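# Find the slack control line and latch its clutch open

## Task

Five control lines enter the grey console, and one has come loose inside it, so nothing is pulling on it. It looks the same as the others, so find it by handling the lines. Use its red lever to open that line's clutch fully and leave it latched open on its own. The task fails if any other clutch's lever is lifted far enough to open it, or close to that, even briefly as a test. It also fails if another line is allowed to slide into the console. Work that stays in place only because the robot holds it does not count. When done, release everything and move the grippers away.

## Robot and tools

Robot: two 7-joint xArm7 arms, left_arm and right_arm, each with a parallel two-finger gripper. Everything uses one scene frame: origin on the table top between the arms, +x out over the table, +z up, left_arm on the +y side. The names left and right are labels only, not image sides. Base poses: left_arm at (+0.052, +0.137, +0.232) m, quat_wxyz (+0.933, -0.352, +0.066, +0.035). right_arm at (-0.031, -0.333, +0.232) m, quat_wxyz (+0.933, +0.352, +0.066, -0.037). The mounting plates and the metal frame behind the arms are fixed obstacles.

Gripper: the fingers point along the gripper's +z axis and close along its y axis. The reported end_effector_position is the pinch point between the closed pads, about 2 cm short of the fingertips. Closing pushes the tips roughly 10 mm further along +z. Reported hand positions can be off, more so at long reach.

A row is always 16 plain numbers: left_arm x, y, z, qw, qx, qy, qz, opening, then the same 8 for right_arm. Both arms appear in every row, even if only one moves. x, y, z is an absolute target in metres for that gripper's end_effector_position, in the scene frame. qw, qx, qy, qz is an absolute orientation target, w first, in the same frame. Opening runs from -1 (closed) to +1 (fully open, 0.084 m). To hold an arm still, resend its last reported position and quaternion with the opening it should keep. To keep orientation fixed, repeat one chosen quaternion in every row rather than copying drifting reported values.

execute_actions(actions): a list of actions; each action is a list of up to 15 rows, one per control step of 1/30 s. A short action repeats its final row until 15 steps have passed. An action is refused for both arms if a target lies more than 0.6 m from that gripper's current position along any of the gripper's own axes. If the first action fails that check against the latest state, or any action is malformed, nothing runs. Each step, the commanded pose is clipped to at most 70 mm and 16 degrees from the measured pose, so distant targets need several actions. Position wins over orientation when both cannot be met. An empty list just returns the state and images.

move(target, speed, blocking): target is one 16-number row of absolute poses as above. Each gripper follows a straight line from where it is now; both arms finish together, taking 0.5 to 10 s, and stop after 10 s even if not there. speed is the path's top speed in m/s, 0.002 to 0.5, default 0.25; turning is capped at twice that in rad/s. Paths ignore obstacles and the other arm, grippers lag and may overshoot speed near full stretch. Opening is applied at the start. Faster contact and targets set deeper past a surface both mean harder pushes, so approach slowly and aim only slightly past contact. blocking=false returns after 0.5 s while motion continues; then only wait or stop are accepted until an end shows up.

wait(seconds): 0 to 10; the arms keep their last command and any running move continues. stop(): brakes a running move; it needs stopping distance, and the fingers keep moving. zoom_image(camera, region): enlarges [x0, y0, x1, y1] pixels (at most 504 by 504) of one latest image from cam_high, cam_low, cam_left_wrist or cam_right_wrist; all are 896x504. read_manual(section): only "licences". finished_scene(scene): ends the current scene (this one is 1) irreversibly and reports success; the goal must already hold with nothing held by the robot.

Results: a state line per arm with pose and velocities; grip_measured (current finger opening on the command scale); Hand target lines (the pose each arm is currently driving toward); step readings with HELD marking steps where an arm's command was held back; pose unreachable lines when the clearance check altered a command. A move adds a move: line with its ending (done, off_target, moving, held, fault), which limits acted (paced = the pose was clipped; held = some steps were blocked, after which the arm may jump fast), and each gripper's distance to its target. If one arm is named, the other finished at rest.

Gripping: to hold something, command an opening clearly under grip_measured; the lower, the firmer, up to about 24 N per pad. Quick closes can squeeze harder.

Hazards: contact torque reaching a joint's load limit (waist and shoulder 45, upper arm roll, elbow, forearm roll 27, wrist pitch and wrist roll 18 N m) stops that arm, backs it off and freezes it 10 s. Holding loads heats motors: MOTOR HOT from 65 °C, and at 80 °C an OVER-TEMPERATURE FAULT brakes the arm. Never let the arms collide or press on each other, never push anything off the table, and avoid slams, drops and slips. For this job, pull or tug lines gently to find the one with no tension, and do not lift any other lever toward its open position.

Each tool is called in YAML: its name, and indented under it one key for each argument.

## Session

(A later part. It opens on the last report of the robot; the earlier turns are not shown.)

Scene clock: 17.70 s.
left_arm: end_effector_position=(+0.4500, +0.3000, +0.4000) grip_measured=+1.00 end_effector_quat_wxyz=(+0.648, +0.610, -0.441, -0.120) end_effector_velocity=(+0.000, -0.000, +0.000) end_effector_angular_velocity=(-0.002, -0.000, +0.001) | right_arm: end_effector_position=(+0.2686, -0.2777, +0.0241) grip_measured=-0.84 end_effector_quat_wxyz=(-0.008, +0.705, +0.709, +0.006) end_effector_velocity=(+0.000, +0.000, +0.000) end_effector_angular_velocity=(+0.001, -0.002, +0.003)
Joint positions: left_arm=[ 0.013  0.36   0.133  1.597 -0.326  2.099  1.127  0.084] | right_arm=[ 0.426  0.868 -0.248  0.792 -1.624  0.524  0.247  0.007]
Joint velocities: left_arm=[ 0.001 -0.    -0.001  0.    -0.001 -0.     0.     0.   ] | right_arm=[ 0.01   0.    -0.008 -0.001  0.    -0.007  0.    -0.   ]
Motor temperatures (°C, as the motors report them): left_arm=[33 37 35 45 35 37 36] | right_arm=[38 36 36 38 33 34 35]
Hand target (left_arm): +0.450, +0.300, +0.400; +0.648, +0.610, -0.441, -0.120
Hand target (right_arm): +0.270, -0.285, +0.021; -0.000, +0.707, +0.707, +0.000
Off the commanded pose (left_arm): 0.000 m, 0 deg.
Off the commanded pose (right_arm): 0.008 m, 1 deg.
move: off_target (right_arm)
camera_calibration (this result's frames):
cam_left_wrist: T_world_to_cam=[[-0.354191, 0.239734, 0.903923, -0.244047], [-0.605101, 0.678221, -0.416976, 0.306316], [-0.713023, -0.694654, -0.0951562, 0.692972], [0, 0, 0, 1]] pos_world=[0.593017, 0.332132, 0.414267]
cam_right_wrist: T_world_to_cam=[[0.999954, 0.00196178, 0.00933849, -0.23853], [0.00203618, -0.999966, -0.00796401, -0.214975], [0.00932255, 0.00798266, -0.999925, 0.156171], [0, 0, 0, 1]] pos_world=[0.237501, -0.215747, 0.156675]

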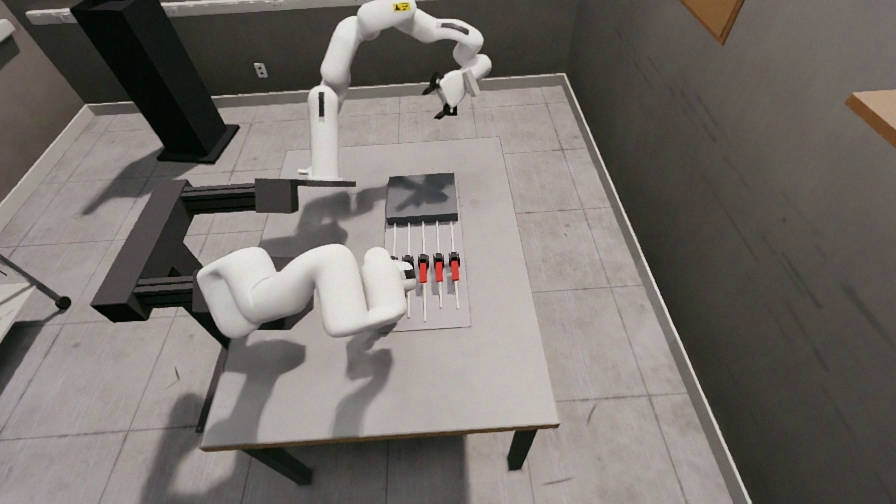

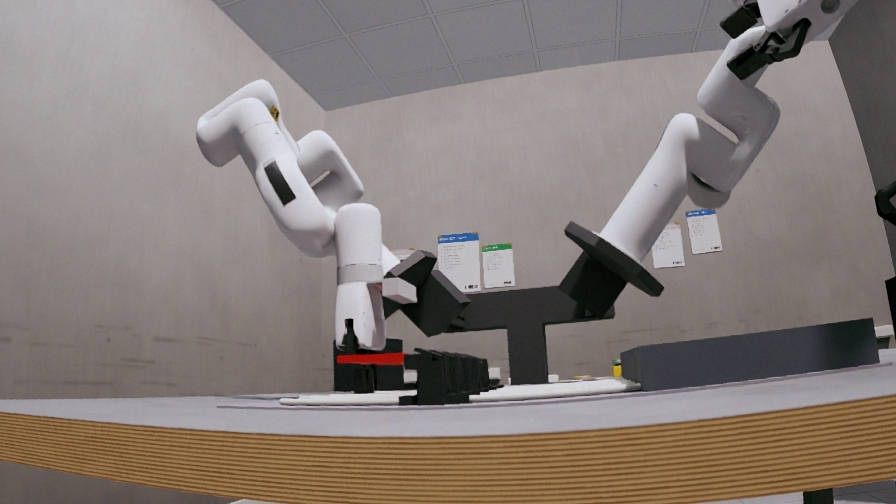

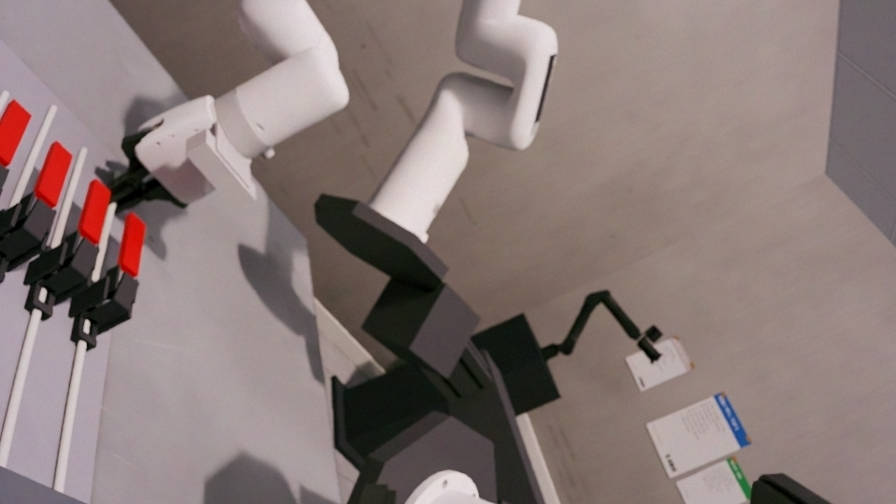

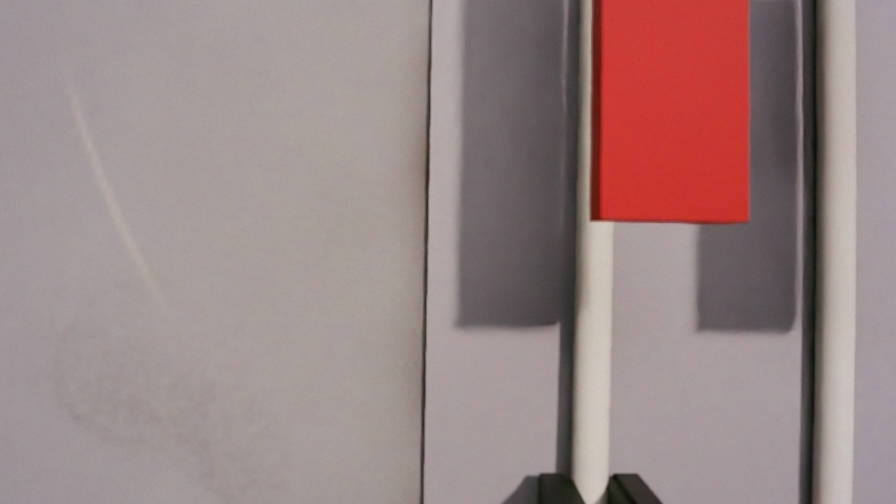

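execute_actions:
  actions:
    - [[0.45,0.3,0.4,0.648,0.61,-0.441,-0.12,1,0.27,-0.278,0.022,0,0.707,0.707,0,-1]]
    - [[0.45,0.3,0.4,0.648,0.61,-0.441,-0.12,1,0.27,-0.278,0.022,0,0.707,0.707,0,-0.4]]
    - [[0.45,0.3,0.4,0.648,0.61,-0.441,-0.12,1,0.27,-0.278,0.045,0,0.707,0.707,0,-0.4]]
    - [[0.45,0.3,0.4,0.648,0.61,-0.441,-0.12,1,0.324,-0.265,0.045,0,0.707,0.707,0,-0.4]]
    - [[0.45,0.3,0.4,0.648,0.61,-0.441,-0.12,1,0.324,-0.265,0.03,0,0.707,0.707,0,-0.4]]
    - [[0.45,0.3,0.4,0.648,0.61,-0.441,-0.12,1,0.324,-0.265,0.022,0,0.707,0.707,0,-0.4]]
    - [[0.45,0.3,0.4,0.648,0.61,-0.441,-0.12,1,0.324,-0.265,0.022,0,0.707,0.707,0,-1]]
    - [[0.45,0.3,0.4,0.648,0.61,-0.441,-0.12,1,0.324,-0.275,0.022,0,0.707,0.707,0,-1]]
    - [[0.45,0.3,0.4,0.648,0.61,-0.441,-0.12,1,0.324,-0.285,0.022,0,0.707,0.707,0,-1]]
    - [[0.45,0.3,0.4,0.648,0.61,-0.441,-0.12,1,0.324,-0.285,0.022,0,0.707,0.707,0,-1]]

execute_actions:
  actions:
    - [[0.45,0.3,0.4,0.648,0.61,-0.441,-0.12,1,0.324,-0.278,0.022,0,0.707,0.707,0,-1]]
    - [[0.45,0.3,0.4,0.648,0.61,-0.441,-0.12,1,0.324,-0.278,0.022,0,0.707,0.707,0,-0.4]]
    - [[0.45,0.3,0.4,0.648,0.61,-0.441,-0.12,1,0.324,-0.278,0.045,0,0.707,0.707,0,-0.4]]
    - [[0.45,0.3,0.4,0.648,0.61,-0.441,-0.12,1,0.378,-0.265,0.045,0,0.707,0.707,0,-0.4]]
    - [[0.45,0.3,0.4,0.648,0.61,-0.441,-0.12,1,0.378,-0.265,0.03,0,0.707,0.707,0,-0.4]]
    - [[0.45,0.3,0.4,0.648,0.61,-0.441,-0.12,1,0.378,-0.265,0.022,0,0.707,0.707,0,-0.4]]
    - [[0.45,0.3,0.4,0.648,0.61,-0.441,-0.12,1,0.378,-0.265,0.022,0,0.707,0.707,0,-1]]
    - [[0.45,0.3,0.4,0.648,0.61,-0.441,-0.12,1,0.378,-0.275,0.022,0,0.707,0.707,0,-1]]
    - [[0.45,0.3,0.4,0.648,0.61,-0.441,-0.12,1,0.378,-0.285,0.022,0,0.707,0.707,0,-1]]
    - [[0.45,0.3,0.4,0.648,0.61,-0.441,-0.12,1,0.378,-0.285,0.022,0,0.707,0.707,0,-1]]

Scene clock: 26.57 s.
left_arm: end_effector_position=(+0.4500, +0.3000, +0.4000) grip_measured=+1.00 end_effector_quat_wxyz=(+0.648, +0.610, -0.441, -0.120) end_effector_velocity=(+0.000, +0.000, -0.001) end_effector_angular_velocity=(+0.001, +0.000, +0.001) | right_arm: end_effector_position=(+0.3239, -0.2844, +0.0222) grip_measured=-0.84 end_effector_quat_wxyz=(-0.001, +0.707, +0.707, +0.001) end_effector_velocity=(+0.000, +0.000, +0.000) end_effector_angular_velocity=(+0.000, -0.001, +0.001)
Joint positions: left_arm=[ 0.013  0.36   0.133  1.597 -0.326  2.099  1.127  0.084] | right_arm=[ 0.411  0.878 -0.263  0.909 -1.466  0.532  0.043  0.007]
Joint velocities: left_arm=[ 0.     0.     0.001 -0.     0.    -0.001 -0.     0.   ] | right_arm=[ 0.004  0.001 -0.004  0.001  0.001 -0.003 -0.    -0.   ]
Motor temperatures (°C, as the motors report them): left_arm=[33 37 35 45 35 37 36] | right_arm=[38 36 36 38 33 35 35]
Hand target (left_arm): +0.450, +0.300, +0.400; +0.648, +0.610, -0.441, -0.120
Hand target (right_arm): +0.324, -0.285, +0.022; +0.000, +0.707, +0.707, +0.000
Off the commanded pose (left_arm): 0.000 m, 0 deg.
Off the commanded pose (right_arm): 0.001 m, 0 deg.
Step readings (end_effector_position; steps 1 to 15: 1st action; 16 to 30: 2nd action; 31 to 45: 3rd action; 46 to 60: 4th action; 61 to 75: 5th action; 76 to 90: 6th action; 91 to 105: 7th action; 106 to 120: 8th action; 121 to 135: 9th action; 136 to 150: 10th action):
0: left_arm (+0.4500, +0.3000, +0.4000) | right_arm (+0.2687, -0.2777, +0.0241)
1: left_arm (+0.4500, +0.3000, +0.4000) | right_arm (+0.2687, -0.2777, +0.0241)
2: left_arm (+0.4500, +0.3000, +0.4000) | right_arm (+0.2687, -0.2772, +0.0241)
4: left_arm (+0.4500, +0.3000, +0.4000) | right_arm (+0.2688, -0.2767, +0.0232)
8: left_arm (+0.4500, +0.3000, +0.4000) | right_arm (+0.2692, -0.2767, +0.0225)
15: left_arm (+0.4500, +0.3000, +0.4000) | right_arm (+0.2696, -0.2767, +0.0225)
16: left_arm (+0.4500, +0.3000, +0.4000) | right_arm (+0.2696, -0.2767, +0.0225)
17: left_arm (+0.4500, +0.3000, +0.4000) | right_arm (+0.2696, -0.2794, +0.0214)
19: left_arm (+0.4500, +0.3000, +0.4000) | right_arm (+0.2708, -0.2811, +0.0213)
23: left_arm (+0.4500, +0.3000, +0.4000) | right_arm (+0.2711, -0.2808, +0.0213)
30: left_arm (+0.4500, +0.3000, +0.4000) | right_arm (+0.2708, -0.2800, +0.0214)
31: left_arm (+0.4500, +0.3000, +0.4000) | right_arm (+0.2708, -0.2800, +0.0214)
32: left_arm (+0.4500, +0.3000, +0.4000) | right_arm (+0.2705, -0.2800, +0.0224)
34: left_arm (+0.4500, +0.3000, +0.4000) | right_arm (+0.2672, -0.2811, +0.0300)
38: left_arm (+0.4500, +0.3000, +0.4000) | right_arm (+0.2690, -0.2783, +0.0420)
45: left_arm (+0.4500, +0.3000, +0.4000) | right_arm (+0.2696, -0.2783, +0.0444)
46: left_arm (+0.4500, +0.3000, +0.4000) | right_arm (+0.2697, -0.2782, +0.0445)
47: left_arm (+0.4500, +0.3000, +0.4000) | right_arm (+0.2705, -0.2779, +0.0446)
49: left_arm (+0.4500, +0.3000, +0.4000) | right_arm (+0.2822, -0.2750, +0.0450)
53: left_arm (+0.4500, +0.3000, +0.4000) | right_arm (+0.3216, -0.2676, +0.0487)
60: left_arm (+0.4500, +0.3000, +0.4000) | right_arm (+0.3225, -0.2652, +0.0446)
61: left_arm (+0.4500, +0.3000, +0.4000) | right_arm (+0.3229, -0.2651, +0.0446)
62: left_arm (+0.4500, +0.3000, +0.4000) | right_arm (+0.3234, -0.2648, +0.0437)
64: left_arm (+0.4500, +0.3000, +0.4000) | right_arm (+0.3242, -0.2646, +0.0372)
68: left_arm (+0.4500, +0.3000, +0.4000) | right_arm (+0.3228, -0.2659, +0.0302)
75: left_arm (+0.4500, +0.3000, +0.4000) | right_arm (+0.3241, -0.2649, +0.0302)
76: left_arm (+0.4500, +0.3000, +0.4000) | right_arm (+0.3241, -0.2650, +0.0301)
77: left_arm (+0.4500, +0.3000, +0.4000) | right_arm (+0.3243, -0.2648, +0.0294)
79: left_arm (+0.4500, +0.3000, +0.4000) | right_arm (+0.3244, -0.2648, +0.0255)
83: left_arm (+0.4500, +0.3000, +0.4000) | right_arm (+0.3236, -0.2653, +0.0224)
90: left_arm (+0.4500, +0.3000, +0.4000) | right_arm (+0.3238, -0.2651, +0.0222)
91: left_arm (+0.4500, +0.3000, +0.4000) | right_arm (+0.3238, -0.2651, +0.0222)
92: left_arm (+0.4500, +0.3000, +0.4000) | right_arm (+0.3245, -0.2645, +0.0225)
94: left_arm (+0.4500, +0.3000, +0.4000) | right_arm (+0.3249, -0.2642, +0.0225)
98: left_arm (+0.4500, +0.3000, +0.4000) | right_arm (+0.3248, -0.2643, +0.0224)
105: left_arm (+0.4500, +0.3000, +0.4000) | right_arm (+0.3245, -0.2644, +0.0224)
106: left_arm (+0.4500, +0.3000, +0.4000) | right_arm (+0.3245, -0.2644, +0.0224)
107: left_arm (+0.4500, +0.3000, +0.4000) | right_arm (+0.3242, -0.2651, +0.0225)
109: left_arm (+0.4500, +0.3000, +0.4000) | right_arm (+0.3227, -0.2662, +0.0237)
113: left_arm (+0.4500, +0.3000, +0.4000) | right_arm (+0.3234, -0.2672, +0.0250)
120: left_arm (+0.4500, +0.3000, +0.4000) | right_arm (+0.3234, -0.2676, +0.0250)
121: left_arm (+0.4500, +0.3000, +0.4000) | right_arm (+0.3234, -0.2677, +0.0250)
122: left_arm (+0.4500, +0.3000, +0.4000) | right_arm (+0.3232, -0.2683, +0.0252)
124: left_arm (+0.4500, +0.3000, +0.4000) | right_arm (+0.3230, -0.2721, +0.0257)
128: left_arm (+0.4500, +0.3000, +0.4000) | right_arm (+0.3233, -0.2799, +0.0238)
135: left_arm (+0.4500, +0.3000, +0.4000) | right_arm (+0.3236, -0.2844, +0.0222)
136: left_arm (+0.4500, +0.3000, +0.4000) | right_arm (+0.3236, -0.2844, +0.0222)
137: left_arm (+0.4500, +0.3000, +0.4000) | right_arm (+0.3236, -0.2844, +0.0222)
139: left_arm (+0.4500, +0.3000, +0.4000) | right_arm (+0.3237, -0.2844, +0.0222)
143: left_arm (+0.4500, +0.3000, +0.4000) | right_arm (+0.3237, -0.2844, +0.0222)
150: end_effector_position above
camera_calibration (this result's frames):
cam_left_wrist: T_world_to_cam=[[-0.354191, 0.239735, 0.903923, -0.244047], [-0.605101, 0.678221, -0.416976, 0.306316], [-0.713023, -0.694654, -0.0951559, 0.692971], [0, 0, 0, 1]] pos_world=[0.593017, 0.332132, 0.414267]
cam_right_wrist: T_world_to_cam=[[0.999935, -0.00234952, 0.0111532, -0.294982], [-0.00245636, -0.999951, 0.00957544, -0.220735], [0.0111302, -0.00960222, -0.999892, 0.148211], [0, 0, 0, 1]] pos_world=[0.292771, -0.219994, 0.153599]

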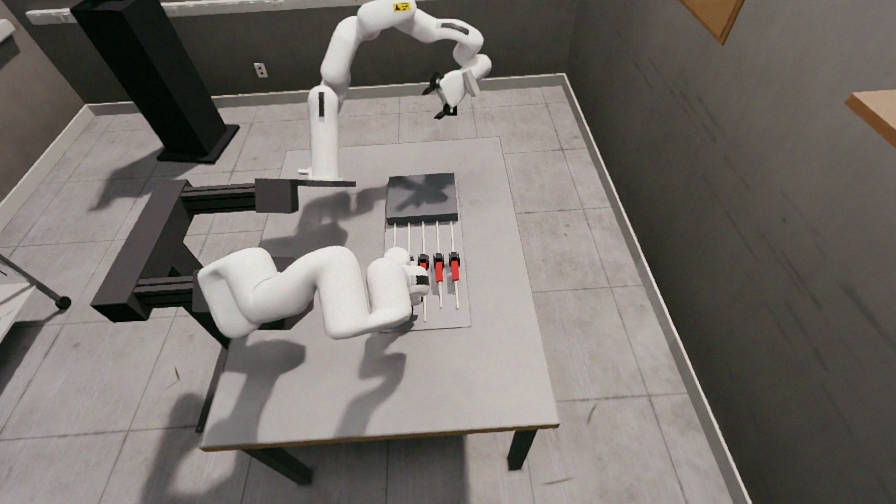

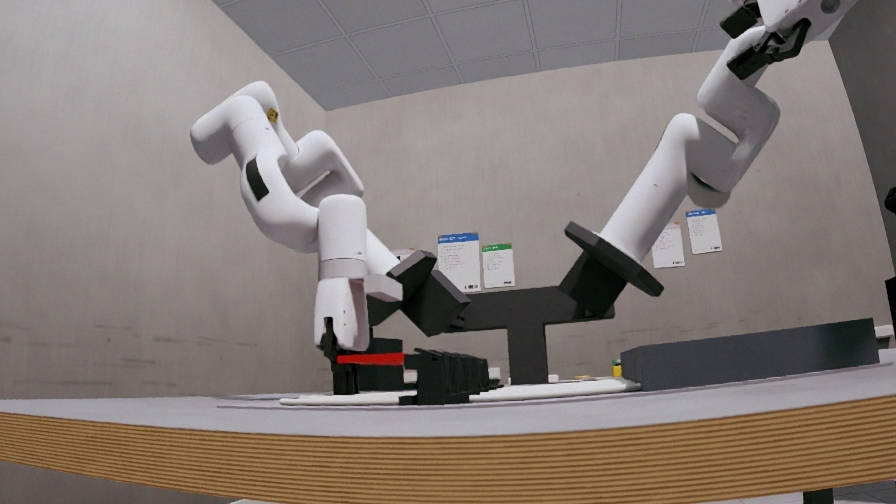

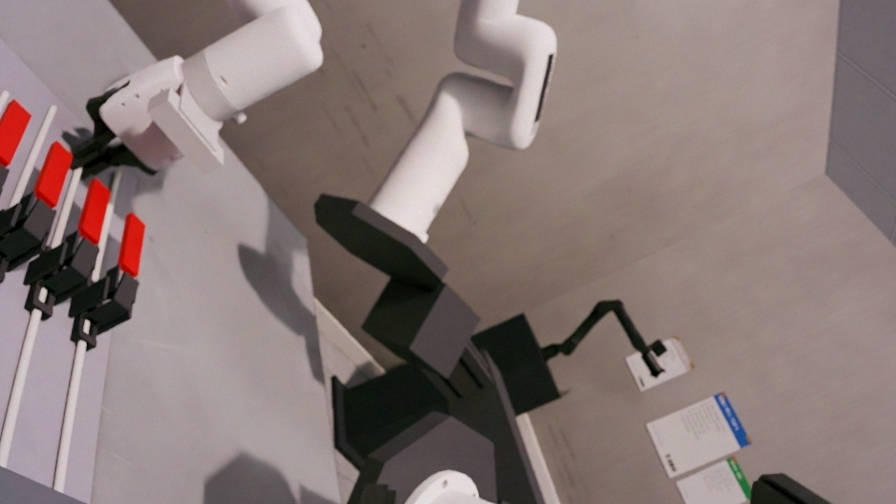

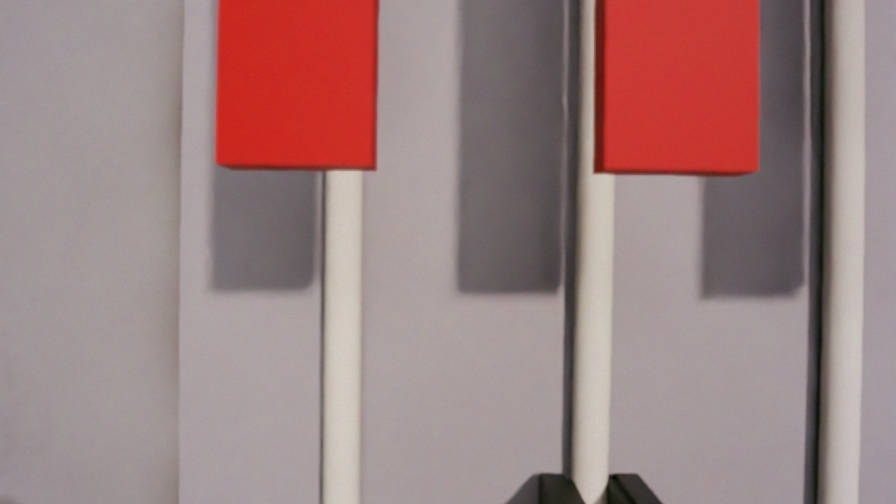

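Scene clock: 31.57 s.
left_arm: end_effector_position=(+0.4500, +0.3000, +0.4000) grip_measured=+1.00 end_effector_quat_wxyz=(+0.648, +0.610, -0.441, -0.120) end_effector_velocity=(-0.000, +0.001, -0.000) end_effector_angular_velocity=(-0.001, +0.001, -0.001) | right_arm: end_effector_position=(+0.3780, -0.2751, +0.0264) grip_measured=-0.84 end_effector_quat_wxyz=(-0.007, +0.705, +0.709, +0.010) end_effector_velocity=(+0.000, +0.000, +0.000) end_effector_angular_velocity=(+0.000, -0.001, +0.001)
Joint positions: left_arm=[ 0.013  0.36   0.133  1.597 -0.326  2.099  1.127  0.084] | right_arm=[ 0.374  0.906 -0.231  1.046 -1.321  0.547 -0.148  0.007]
Joint velocities: left_arm=[ 0.001 -0.     0.     0.     0.     0.002  0.001  0.   ] | right_arm=[-0.002 -0.001  0.003  0.    -0.003  0.002  0.001  0.   ]
Motor temperatures (°C, as the motors report them): left_arm=[33 37 35 45 35 37 36] | right_arm=[38 36 36 38 33 35 35]
Hand target (left_arm): +0.450, +0.300, +0.400; +0.648, +0.610, -0.441, -0.120
Hand target (right_arm): +0.378, -0.285, +0.022; -0.000, +0.707, +0.707, +0.000
Off the commanded pose (left_arm): 0.000 m, 0 deg.
Off the commanded pose (right_arm): 0.011 m, 1 deg.
Step readings (end_effector_position; steps 1 to 15: 1st action; 16 to 30: 2nd action; 31 to 45: 3rd action; 46 to 60: 4th action; 61 to 75: 5th action; 76 to 90: 6th action; 91 to 105: 7th action; 106 to 120: 8th action; 121 to 135: 9th action; 136 to 150: 10th action):
0: left_arm (+0.4500, +0.3000, +0.4000) | right_arm (+0.3239, -0.2844, +0.0222)
1: left_arm (+0.4500, +0.3000, +0.4000) | right_arm (+0.3239, -0.2844, +0.0222)
2: left_arm (+0.4500, +0.3000, +0.4000) | right_arm (+0.3239, -0.2839, +0.0220)
4: left_arm (+0.4500, +0.3000, +0.4000) | right_arm (+0.3240, -0.2830, +0.0215)
8: left_arm (+0.4500, +0.3000, +0.4000) | right_arm (+0.3241, -0.2823, +0.0213)
15: left_arm (+0.4500, +0.3000, +0.4000) | right_arm (+0.3242, -0.2814, +0.0212)
16: left_arm (+0.4500, +0.3000, +0.4000) | right_arm (+0.3242, -0.2813, +0.0212)
17: left_arm (+0.4500, +0.3000, +0.4000) | right_arm (+0.3246, -0.2808, +0.0211)
19: left_arm (+0.4500, +0.3000, +0.4000) | right_arm (+0.3266, -0.2792, +0.0217)
23: left_arm (+0.4500, +0.3000, +0.4000) | right_arm (+0.3266, -0.2781, +0.0218)
30: left_arm (+0.4500, +0.3000, +0.4000) | right_arm (+0.3255, -0.2781, +0.0220)
31: left_arm (+0.4500, +0.3000, +0.4000) | right_arm (+0.3253, -0.2780, +0.0221)
32: left_arm (+0.4500, +0.3000, +0.4000) | right_arm (+0.3245, -0.2780, +0.0230)
34: left_arm (+0.4500, +0.3000, +0.4000) | right_arm (+0.3192, -0.2790, +0.0305)
38: left_arm (+0.4500, +0.3000, +0.4000) | right_arm (+0.3223, -0.2770, +0.0427)
45: left_arm (+0.4500, +0.3000, +0.4000) | right_arm (+0.3234, -0.2781, +0.0444)
46: left_arm (+0.4500, +0.3000, +0.4000) | right_arm (+0.3235, -0.2781, +0.0445)
47: left_arm (+0.4500, +0.3000, +0.4000) | right_arm (+0.3244, -0.2778, +0.0445)
49: left_arm (+0.4500, +0.3000, +0.4000) | right_arm (+0.3363, -0.2747, +0.0446)
53: left_arm (+0.4500, +0.3000, +0.4000) | right_arm (+0.3751, -0.2674, +0.0493)
60: left_arm (+0.4500, +0.3000, +0.4000) | right_arm (+0.3765, -0.2651, +0.0445)
61: left_arm (+0.4500, +0.3000, +0.4000) | right_arm (+0.3769, -0.2651, +0.0446)
62: left_arm (+0.4500, +0.3000, +0.4000) | right_arm (+0.3776, -0.2647, +0.0437)
64: left_arm (+0.4500, +0.3000, +0.4000) | right_arm (+0.3784, -0.2644, +0.0373)
68: left_arm (+0.4500, +0.3000, +0.4000) | right_arm (+0.3765, -0.2660, +0.0300)
75: left_arm (+0.4500, +0.3000, +0.4000) | right_arm (+0.3781, -0.2649, +0.0302)
76: left_arm (+0.4500, +0.3000, +0.4000) | right_arm (+0.3781, -0.2650, +0.0301)
77: left_arm (+0.4500, +0.3000, +0.4000) | right_arm (+0.3783, -0.2648, +0.0294)
79: left_arm (+0.4500, +0.3000, +0.4000) | right_arm (+0.3785, -0.2647, +0.0256)
83: left_arm (+0.4500, +0.3000, +0.4000) | right_arm (+0.3777, -0.2652, +0.0225)
90: left_arm (+0.4500, +0.3000, +0.4000) | right_arm (+0.3778, -0.2651, +0.0223)
91: left_arm (+0.4500, +0.3000, +0.4000) | right_arm (+0.3779, -0.2650, +0.0223)
92: left_arm (+0.4500, +0.3000, +0.4000) | right_arm (+0.3786, -0.2645, +0.0226)
94: left_arm (+0.4500, +0.3000, +0.4000) | right_arm (+0.3789, -0.2643, +0.0225)
98: left_arm (+0.4500, +0.3000, +0.4000) | right_arm (+0.3788, -0.2643, +0.0225)
105: left_arm (+0.4500, +0.3000, +0.4000) | right_arm (+0.3786, -0.2644, +0.0224)
106: left_arm (+0.4500, +0.3000, +0.4000) | right_arm (+0.3785, -0.2645, +0.0224)
107: left_arm (+0.4500, +0.3000, +0.4000) | right_arm (+0.3783, -0.2651, +0.0225)
109: left_arm (+0.4500, +0.3000, +0.4000) | right_arm (+0.3764, -0.2662, +0.0235)
113: left_arm (+0.4500, +0.3000, +0.4000) | right_arm (+0.3770, -0.2672, +0.0248)
120: left_arm (+0.4500, +0.3000, +0.4000) | right_arm (+0.3776, -0.2677, +0.0250)
121: left_arm (+0.4500, +0.3000, +0.4000) | right_arm (+0.3777, -0.2677, +0.0250)
122: left_arm (+0.4500, +0.3000, +0.4000) | right_arm (+0.3776, -0.2683, +0.0252)
124: left_arm (+0.4500, +0.3000, +0.4000) | right_arm (+0.3774, -0.2712, +0.0260)
128: left_arm (+0.4500, +0.3000, +0.4000) | right_arm (+0.3779, -0.2751, +0.0260)
135: left_arm (+0.4500, +0.3000, +0.4000) | right_arm (+0.3779, -0.2751, +0.0263)
136: left_arm (+0.4500, +0.3000, +0.4000) | right_arm (+0.3779, -0.2751, +0.0263)
137: left_arm (+0.4500, +0.3000, +0.4000) | right_arm (+0.3779, -0.2751, +0.0263)
139: left_arm (+0.4500, +0.3000, +0.4000) | right_arm (+0.3779, -0.2751, +0.0263)
143: left_arm (+0.4500, +0.3000, +0.4000) | right_arm (+0.3780, -0.2751, +0.0264)
150: end_effector_position above
camera_calibration (this result's frames):
cam_left_wrist: T_world_to_cam=[[-0.354191, 0.239734, 0.903923, -0.244047], [-0.605101, 0.678221, -0.416976, 0.306316], [-0.713023, -0.694654, -0.0951561, 0.692972], [0, 0, 0, 1]] pos_world=[0.593017, 0.332132, 0.414267]
cam_right_wrist: T_world_to_cam=[[0.999868, 0.00358581, 0.015878, -0.347603], [0.00377625, -0.999921, -0.0119801, -0.213135], [0.0158338, 0.0120385, -0.999802, 0.1561], [0, 0, 0, 1]] pos_world=[0.34589, -0.213751, 0.159035]

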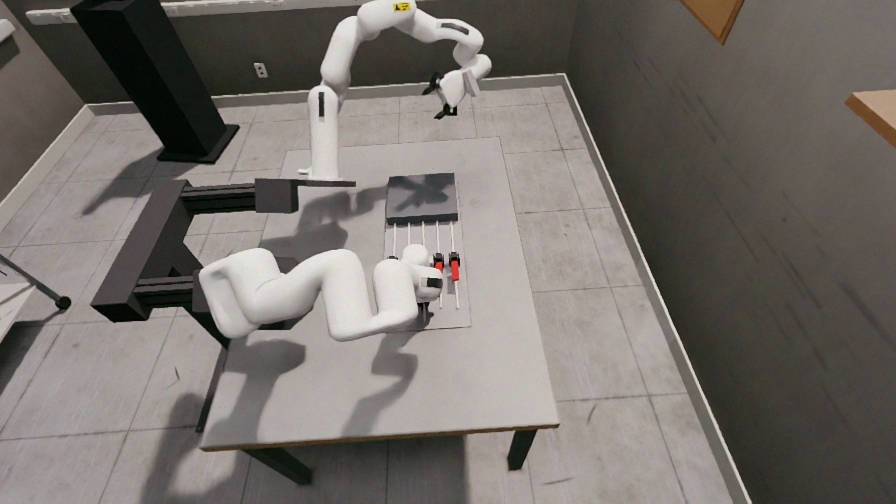

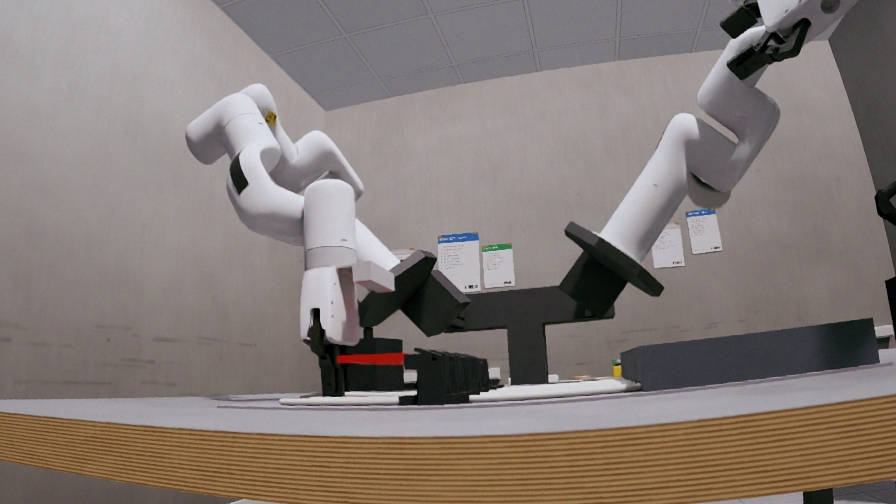

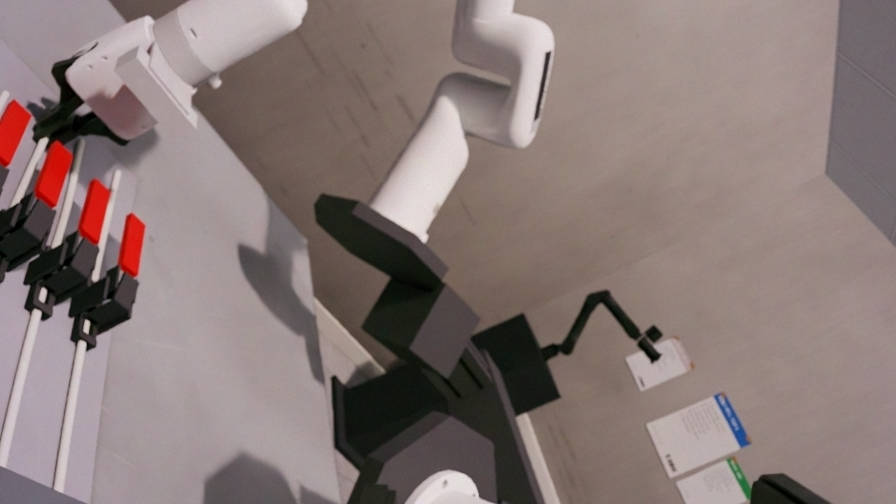

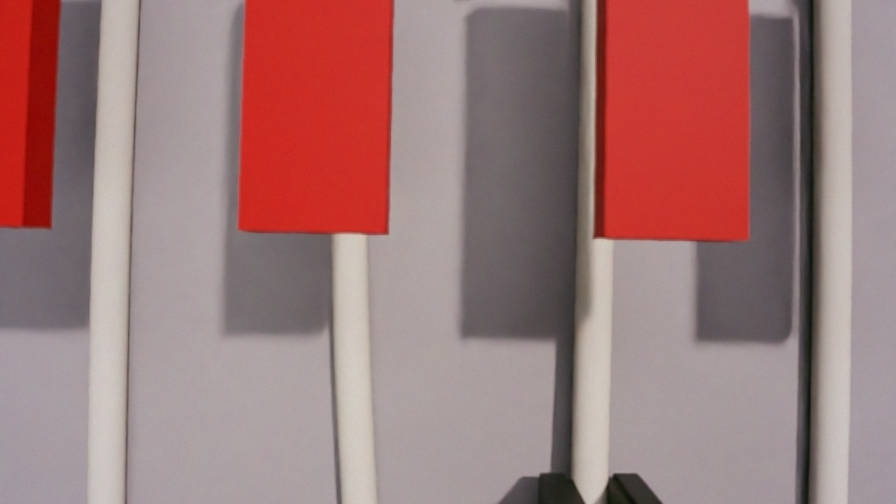

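execute_actions:
  actions:
    - [[0.45,0.3,0.4,0.648,0.61,-0.441,-0.12,1,0.378,-0.274,0.023,0,0.707,0.707,0,-1]]
    - [[0.45,0.3,0.4,0.648,0.61,-0.441,-0.12,1,0.378,-0.274,0.023,0,0.707,0.707,0,-0.4]]
    - [[0.45,0.3,0.4,0.648,0.61,-0.441,-0.12,1,0.378,-0.278,0.05,0,0.707,0.707,0,-0.4]]

move:
  target: [0.45,0.3,0.4,0.648,0.61,-0.441,-0.12,1,0.325,-0.27,0.055,-0.354,0.612,0.612,0.354,-1]

move:
  target: [0.45,0.3,0.4,0.648,0.61,-0.441,-0.12,1,0.325,-0.25,0.038,-0.354,0.612,0.612,0.354,-1]
  speed: 0.05

Scene clock: 36.13 s.
left_arm: end_effector_position=(+0.4500, +0.3000, +0.4000) grip_measured=+1.00 end_effector_quat_wxyz=(+0.648, +0.610, -0.441, -0.120) end_effector_velocity=(+0.000, +0.000, -0.000) end_effector_angular_velocity=(+0.001, -0.000, +0.000) | right_arm: end_effector_position=(+0.3774, -0.2781, +0.0493) grip_measured=-0.42 end_effector_quat_wxyz=(-0.000, +0.707, +0.707, -0.001) end_effector_velocity=(+0.004, +0.002, +0.004) end_effector_angular_velocity=(+0.004, -0.008, +0.000)
Joint positions: left_arm=[ 0.013  0.36   0.133  1.597 -0.326  2.099  1.127  0.084] | right_arm=[ 0.405  0.849 -0.213  1.011 -1.263  0.605 -0.177  0.026]
Joint velocities: left_arm=[-0.001 -0.     0.001  0.     0.001 -0.001 -0.     0.   ] | right_arm=[ 0.003 -0.007  0.004  0.002  0.001  0.002 -0.002  0.   ]
Motor temperatures (°C, as the motors report them): left_arm=[33 37 35 45 35 37 36] | right_arm=[38 36 36 38 33 35 35]
Hand target (left_arm): +0.450, +0.300, +0.400; +0.648, +0.610, -0.441, -0.120
Hand target (right_arm): +0.378, -0.278, +0.050; -0.000, +0.707, +0.707, -0.000
Off the commanded pose (left_arm): 0.000 m, 0 deg.
Off the commanded pose (right_arm): 0.001 m, 0 deg.
Step readings (end_effector_position; steps 1 to 15: 1st action; 16 to 30: 2nd action; 31 to 45: 3rd action):
0: left_arm (+0.4500, +0.3000, +0.4000) | right_arm (+0.3780, -0.2751, +0.0264)
1: left_arm (+0.4500, +0.3000, +0.4000) | right_arm (+0.3780, -0.2751, +0.0264)
2: left_arm (+0.4500, +0.3000, +0.4000) | right_arm (+0.3781, -0.2744, +0.0263)
4: left_arm (+0.4500, +0.3000, +0.4000) | right_arm (+0.3785, -0.2737, +0.0248)
8: left_arm (+0.4500, +0.3000, +0.4000) | right_arm (+0.3782, -0.2736, +0.0233)
15: left_arm (+0.4500, +0.3000, +0.4000) | right_arm (+0.3783, -0.2735, +0.0232)
16: left_arm (+0.4500, +0.3000, +0.4000) | right_arm (+0.3782, -0.2735, +0.0232)
17: left_arm (+0.4500, +0.3000, +0.4000) | right_arm (+0.3782, -0.2761, +0.0223)
19: left_arm (+0.4500, +0.3000, +0.4000) | right_arm (+0.3801, -0.2789, +0.0220)
23: left_arm (+0.4500, +0.3000, +0.4000) | right_arm (+0.3800, -0.2785, +0.0220)
30: left_arm (+0.4500, +0.3000, +0.4000) | right_arm (+0.3795, -0.2774, +0.0222)
31: left_arm (+0.4500, +0.3000, +0.4000) | right_arm (+0.3794, -0.2772, +0.0222)
32: left_arm (+0.4500, +0.3000, +0.4000) | right_arm (+0.3787, -0.2770, +0.0232)
34: left_arm (+0.4500, +0.3000, +0.4000) | right_arm (+0.3735, -0.2775, +0.0318)
38: left_arm (+0.4500, +0.3000, +0.4000) | right_arm (+0.3777, -0.2762, +0.0477)
45: end_effector_position above
camera_calibration (this result's frames):
cam_left_wrist: T_world_to_cam=[[-0.354191, 0.239735, 0.903923, -0.244047], [-0.605101, 0.678221, -0.416976, 0.306316], [-0.713023, -0.694654, -0.0951558, 0.692971], [0, 0, 0, 1]] pos_world=[0.593017, 0.332132, 0.414266]
cam_right_wrist: T_world_to_cam=[[0.999949, -0.00217136, 0.00987555, -0.348655], [-0.00229504, -0.999919, 0.0125296, -0.214777], [0.00984754, -0.0125516, -0.999873, 0.174463], [0, 0, 0, 1]] pos_world=[0.346426, -0.213327, 0.180575]

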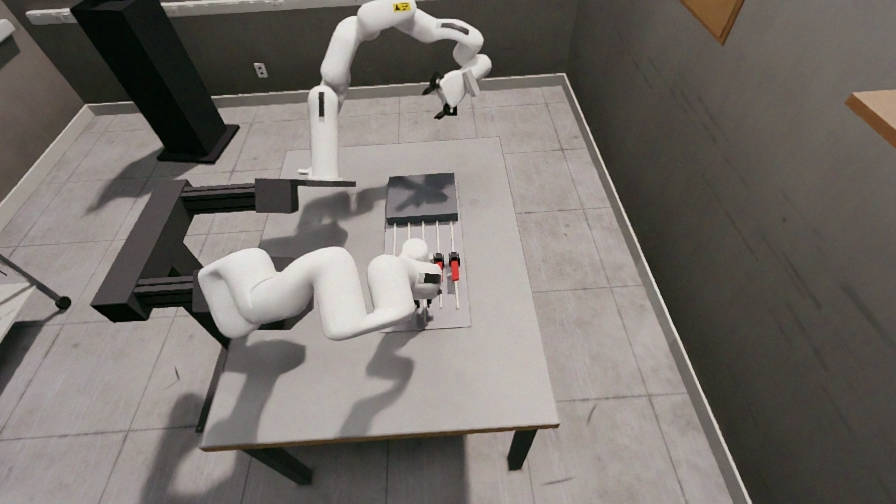

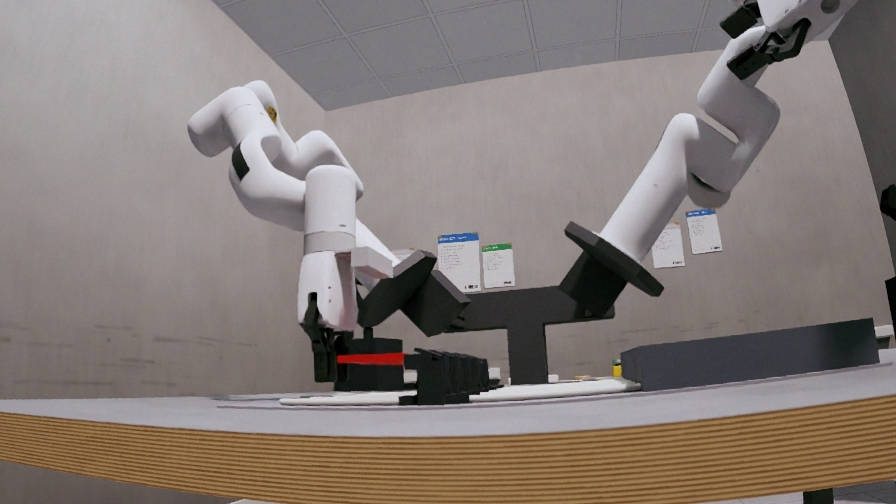

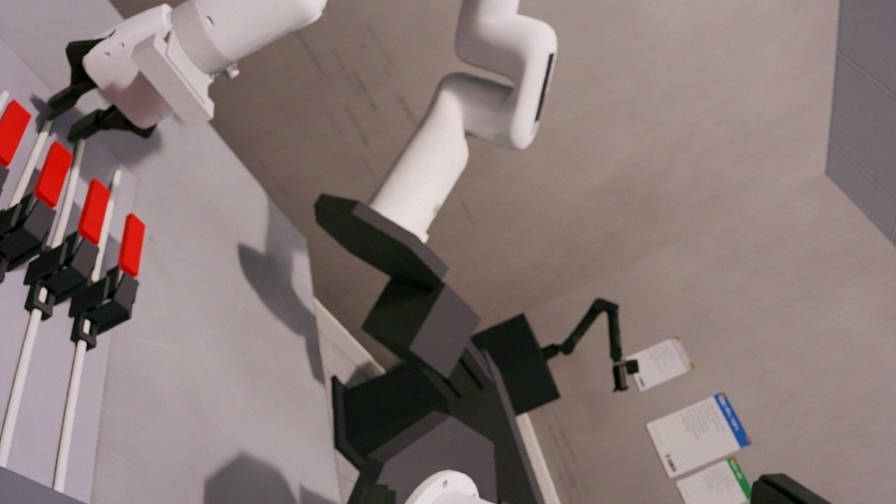

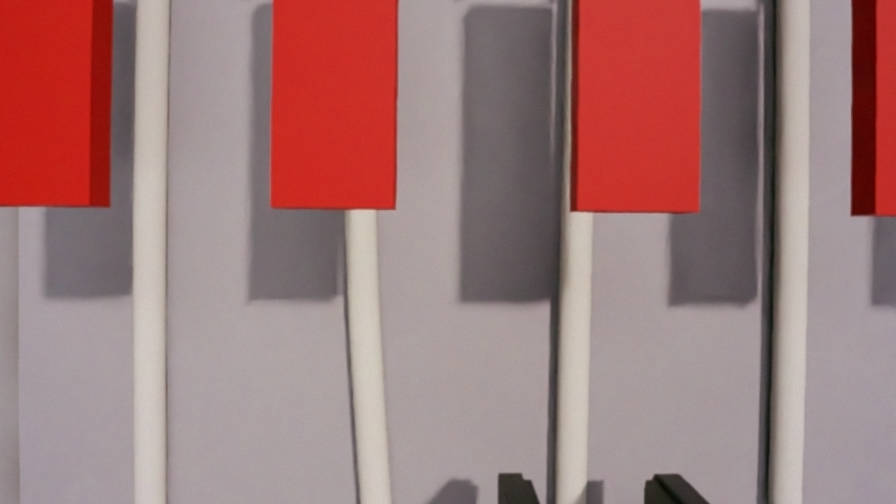

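Scene clock: 38.93 s.
left_arm: end_effector_position=(+0.4500, +0.3000, +0.4000) grip_measured=+1.00 end_effector_quat_wxyz=(+0.648, +0.610, -0.441, -0.120) end_effector_velocity=(+0.000, +0.000, -0.001) end_effector_angular_velocity=(+0.003, -0.001, +0.002) | right_arm: end_effector_position=(+0.3249, -0.2684, +0.0547) grip_measured=-1.00 end_effector_quat_wxyz=(-0.354, +0.612, +0.612, +0.355) end_effector_velocity=(-0.000, -0.000, -0.000) end_effector_angular_velocity=(+0.005, +0.008, +0.010)
Joint positions: left_arm=[ 0.013  0.36   0.133  1.597 -0.326  2.099  1.127  0.084] | right_arm=[-0.155  0.991 -0.31   1.141 -1.907 -0.63  -0.08   0.   ]
Joint velocities: left_arm=[-0.001  0.     0.001  0.     0.001 -0.002 -0.001  0.   ] | right_arm=[ 0.015  0.012 -0.015  0.021 -0.022 -0.021  0.034  0.   ]
Motor temperatures (°C, as the motors report them): left_arm=[33 37 35 45 35 37 36] | right_arm=[38 36 36 38 33 35 35]
Hand target (left_arm): +0.450, +0.300, +0.400; +0.648, +0.610, -0.441, -0.120
Hand target (right_arm): +0.325, -0.268, +0.055; -0.354, +0.612, +0.612, +0.355
Off the commanded pose (left_arm): 0.000 m, 0 deg.
Off the commanded pose (right_arm): 0.002 m, 0 deg.
move: done
camera_calibration (this result's frames):
cam_left_wrist: T_world_to_cam=[[-0.354191, 0.239735, 0.903922, -0.244047], [-0.605101, 0.678221, -0.416977, 0.306316], [-0.713023, -0.694654, -0.0951562, 0.692972], [0, 0, 0, 1]] pos_world=[0.593017, 0.332132, 0.414267]
cam_right_wrist: T_world_to_cam=[[0.999917, -0.011723, 0.0053999, -0.298521], [-0.00130669, -0.508169, -0.861256, -0.0258207], [0.0128406, 0.861178, -0.508142, 0.38714], [0, 0, 0, 1]] pos_world=[0.293491, -0.350017, 0.176096]

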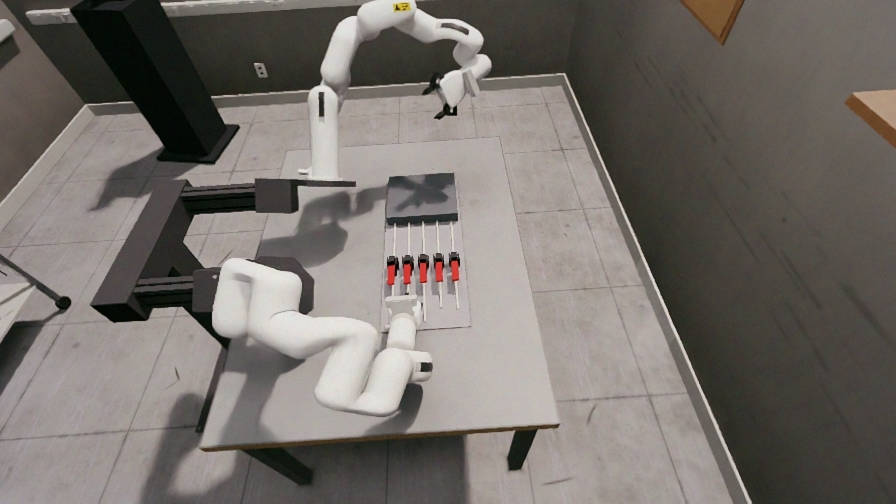

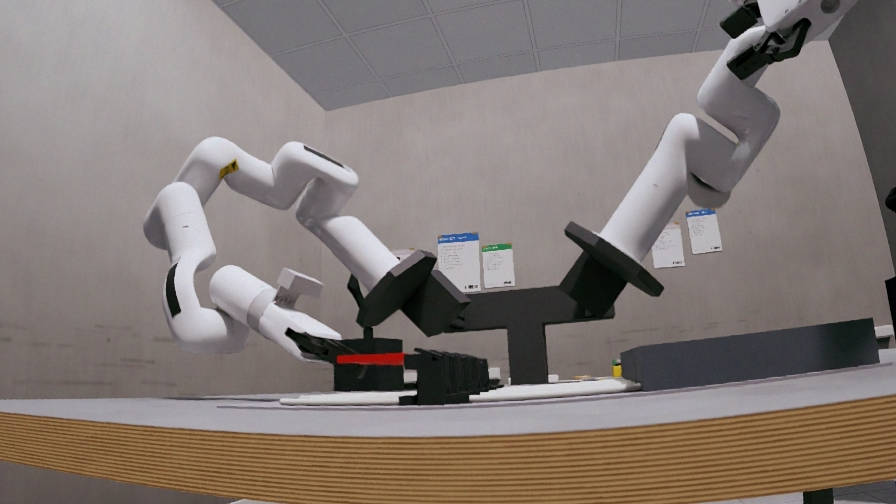

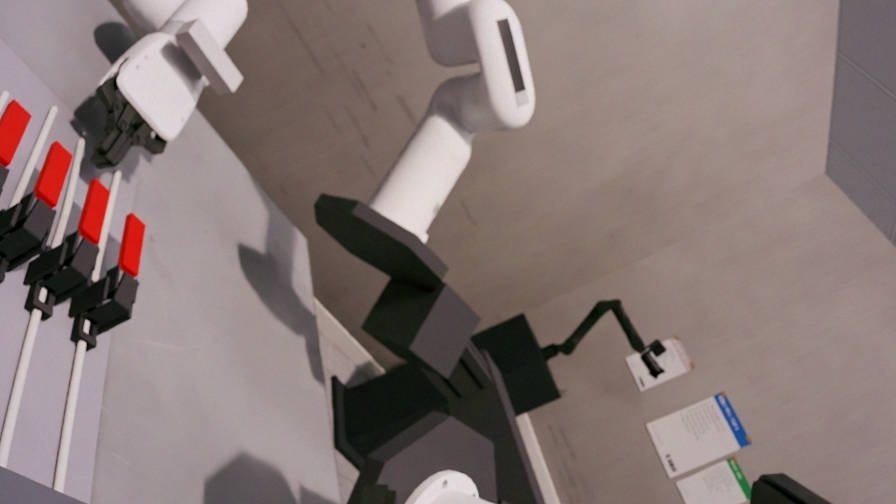

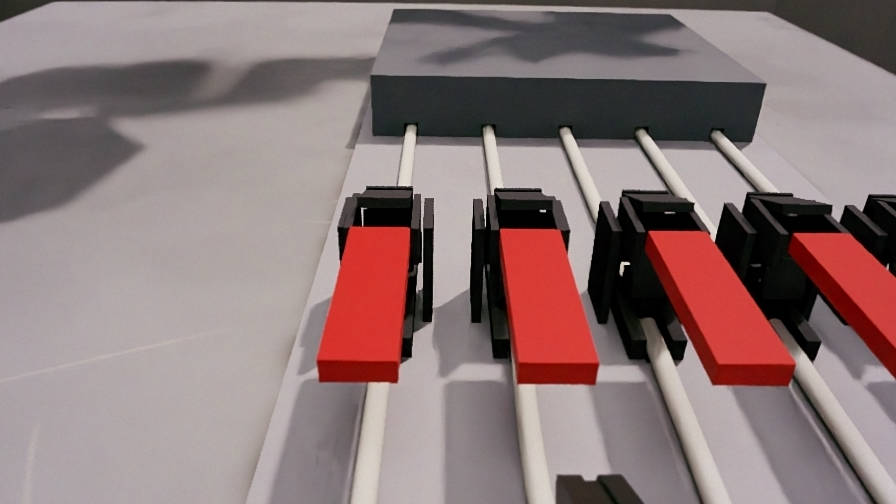

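Scene clock: 39.77 s.
left_arm: end_effector_position=(+0.4500, +0.3000, +0.4000) grip_measured=+1.00 end_effector_quat_wxyz=(+0.648, +0.610, -0.441, -0.120) end_effector_velocity=(-0.000, +0.000, -0.000) end_effector_angular_velocity=(-0.002, -0.003, -0.000) | right_arm: end_effector_position=(+0.3250, -0.2502, +0.0380) grip_measured=-1.00 end_effector_quat_wxyz=(-0.354, +0.612, +0.612, +0.354) end_effector_velocity=(+0.001, +0.000, -0.001) end_effector_angular_velocity=(-0.001, -0.000, -0.002)
Joint positions: left_arm=[ 0.013  0.36   0.133  1.597 -0.326  2.099  1.127  0.084] | right_arm=[-0.175  1.06  -0.28   1.184 -1.868 -0.605 -0.113  0.   ]
Joint velocities: left_arm=[ 0.001 -0.    -0.     0.     0.001  0.     0.004  0.   ] | right_arm=[-0.002  0.002  0.001  0.003  0.003  0.001 -0.002  0.   ]
Motor temperatures (°C, as the motors report them): left_arm=[33 37 35 45 35 37 36] | right_arm=[38 36 36 38 33 35 35]
Hand target (left_arm): +0.450, +0.300, +0.400; +0.648, +0.610, -0.441, -0.120
Hand target (right_arm): +0.325, -0.250, +0.038; -0.354, +0.612, +0.612, +0.354
Off the commanded pose (left_arm): 0.000 m, 0 deg.
Off the commanded pose (right_arm): 0.000 m, 0 deg.
move: done
camera_calibration (this result's frames):
cam_left_wrist: T_world_to_cam=[[-0.354191, 0.239735, 0.903923, -0.244047], [-0.605101, 0.678221, -0.416976, 0.306316], [-0.713023, -0.694654, -0.0951562, 0.692972], [0, 0, 0, 1]] pos_world=[0.593017, 0.332132, 0.414267]
cam_right_wrist: T_world_to_cam=[[0.999933, -0.0109296, 0.00377915, -0.298051], [-0.0023118, -0.509108, -0.8607, -0.0308059], [0.0113311, 0.860633, -0.509099, 0.363373], [0, 0, 0, 1]] pos_world=[0.293842, -0.331672, 0.159605]

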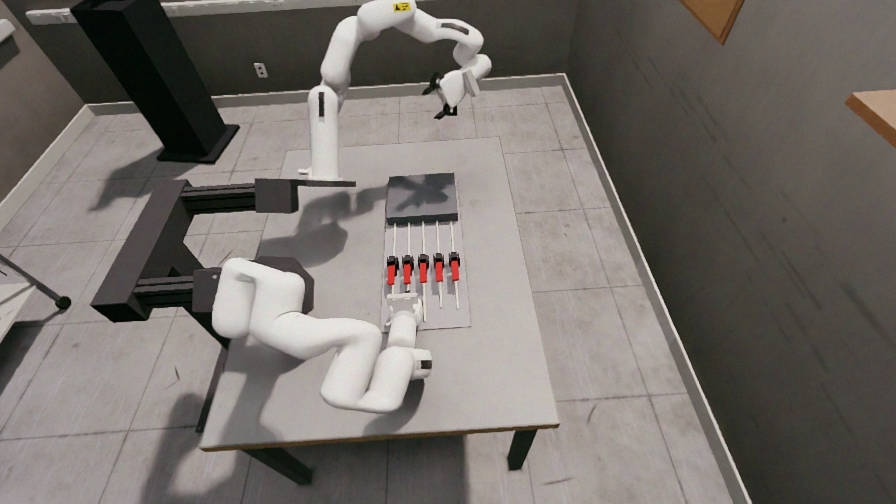

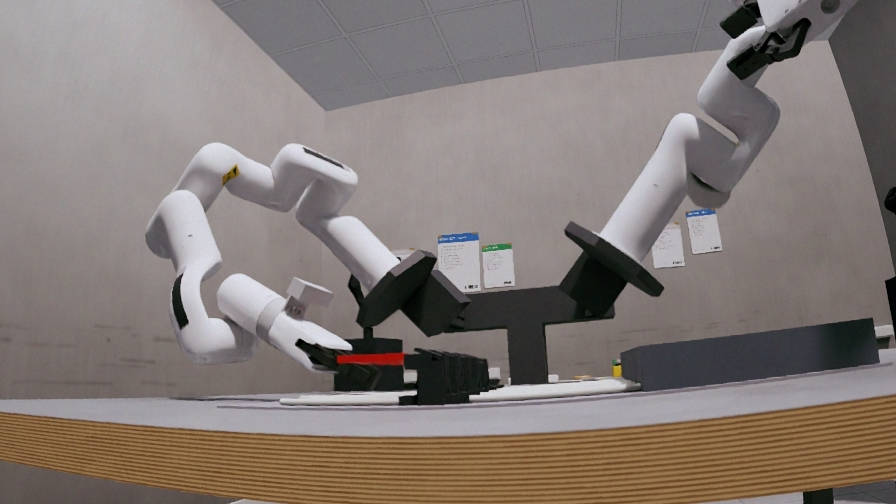

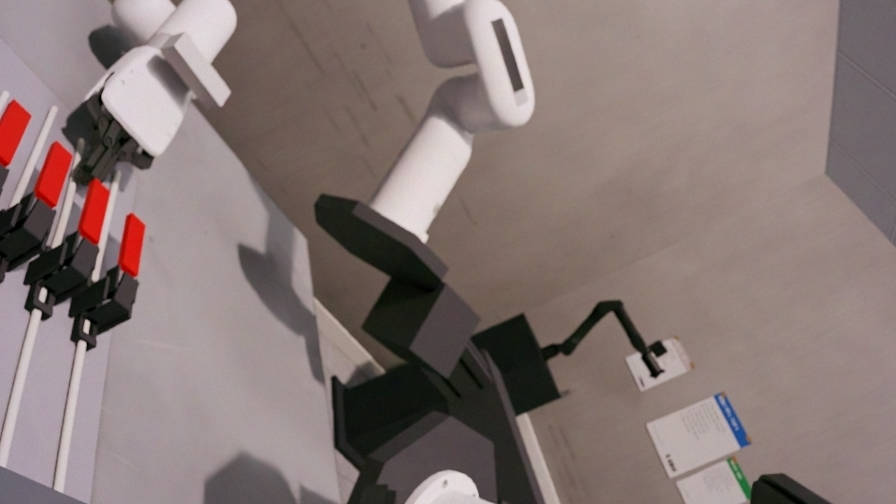

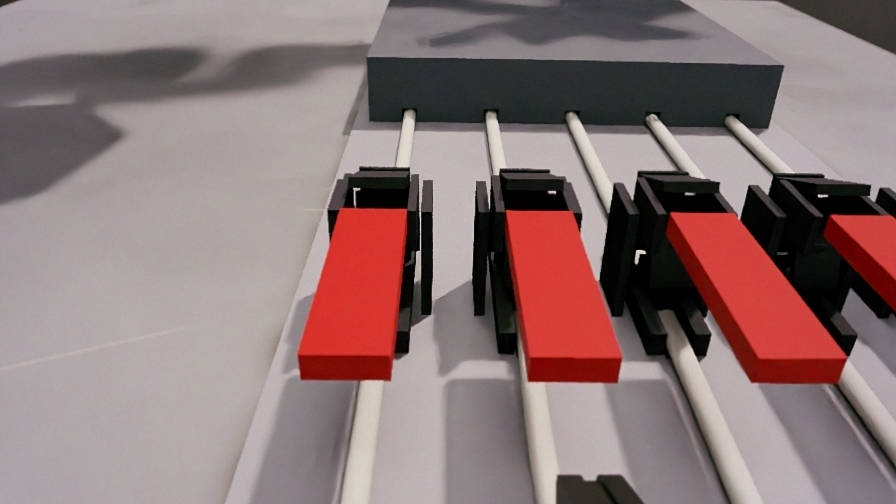

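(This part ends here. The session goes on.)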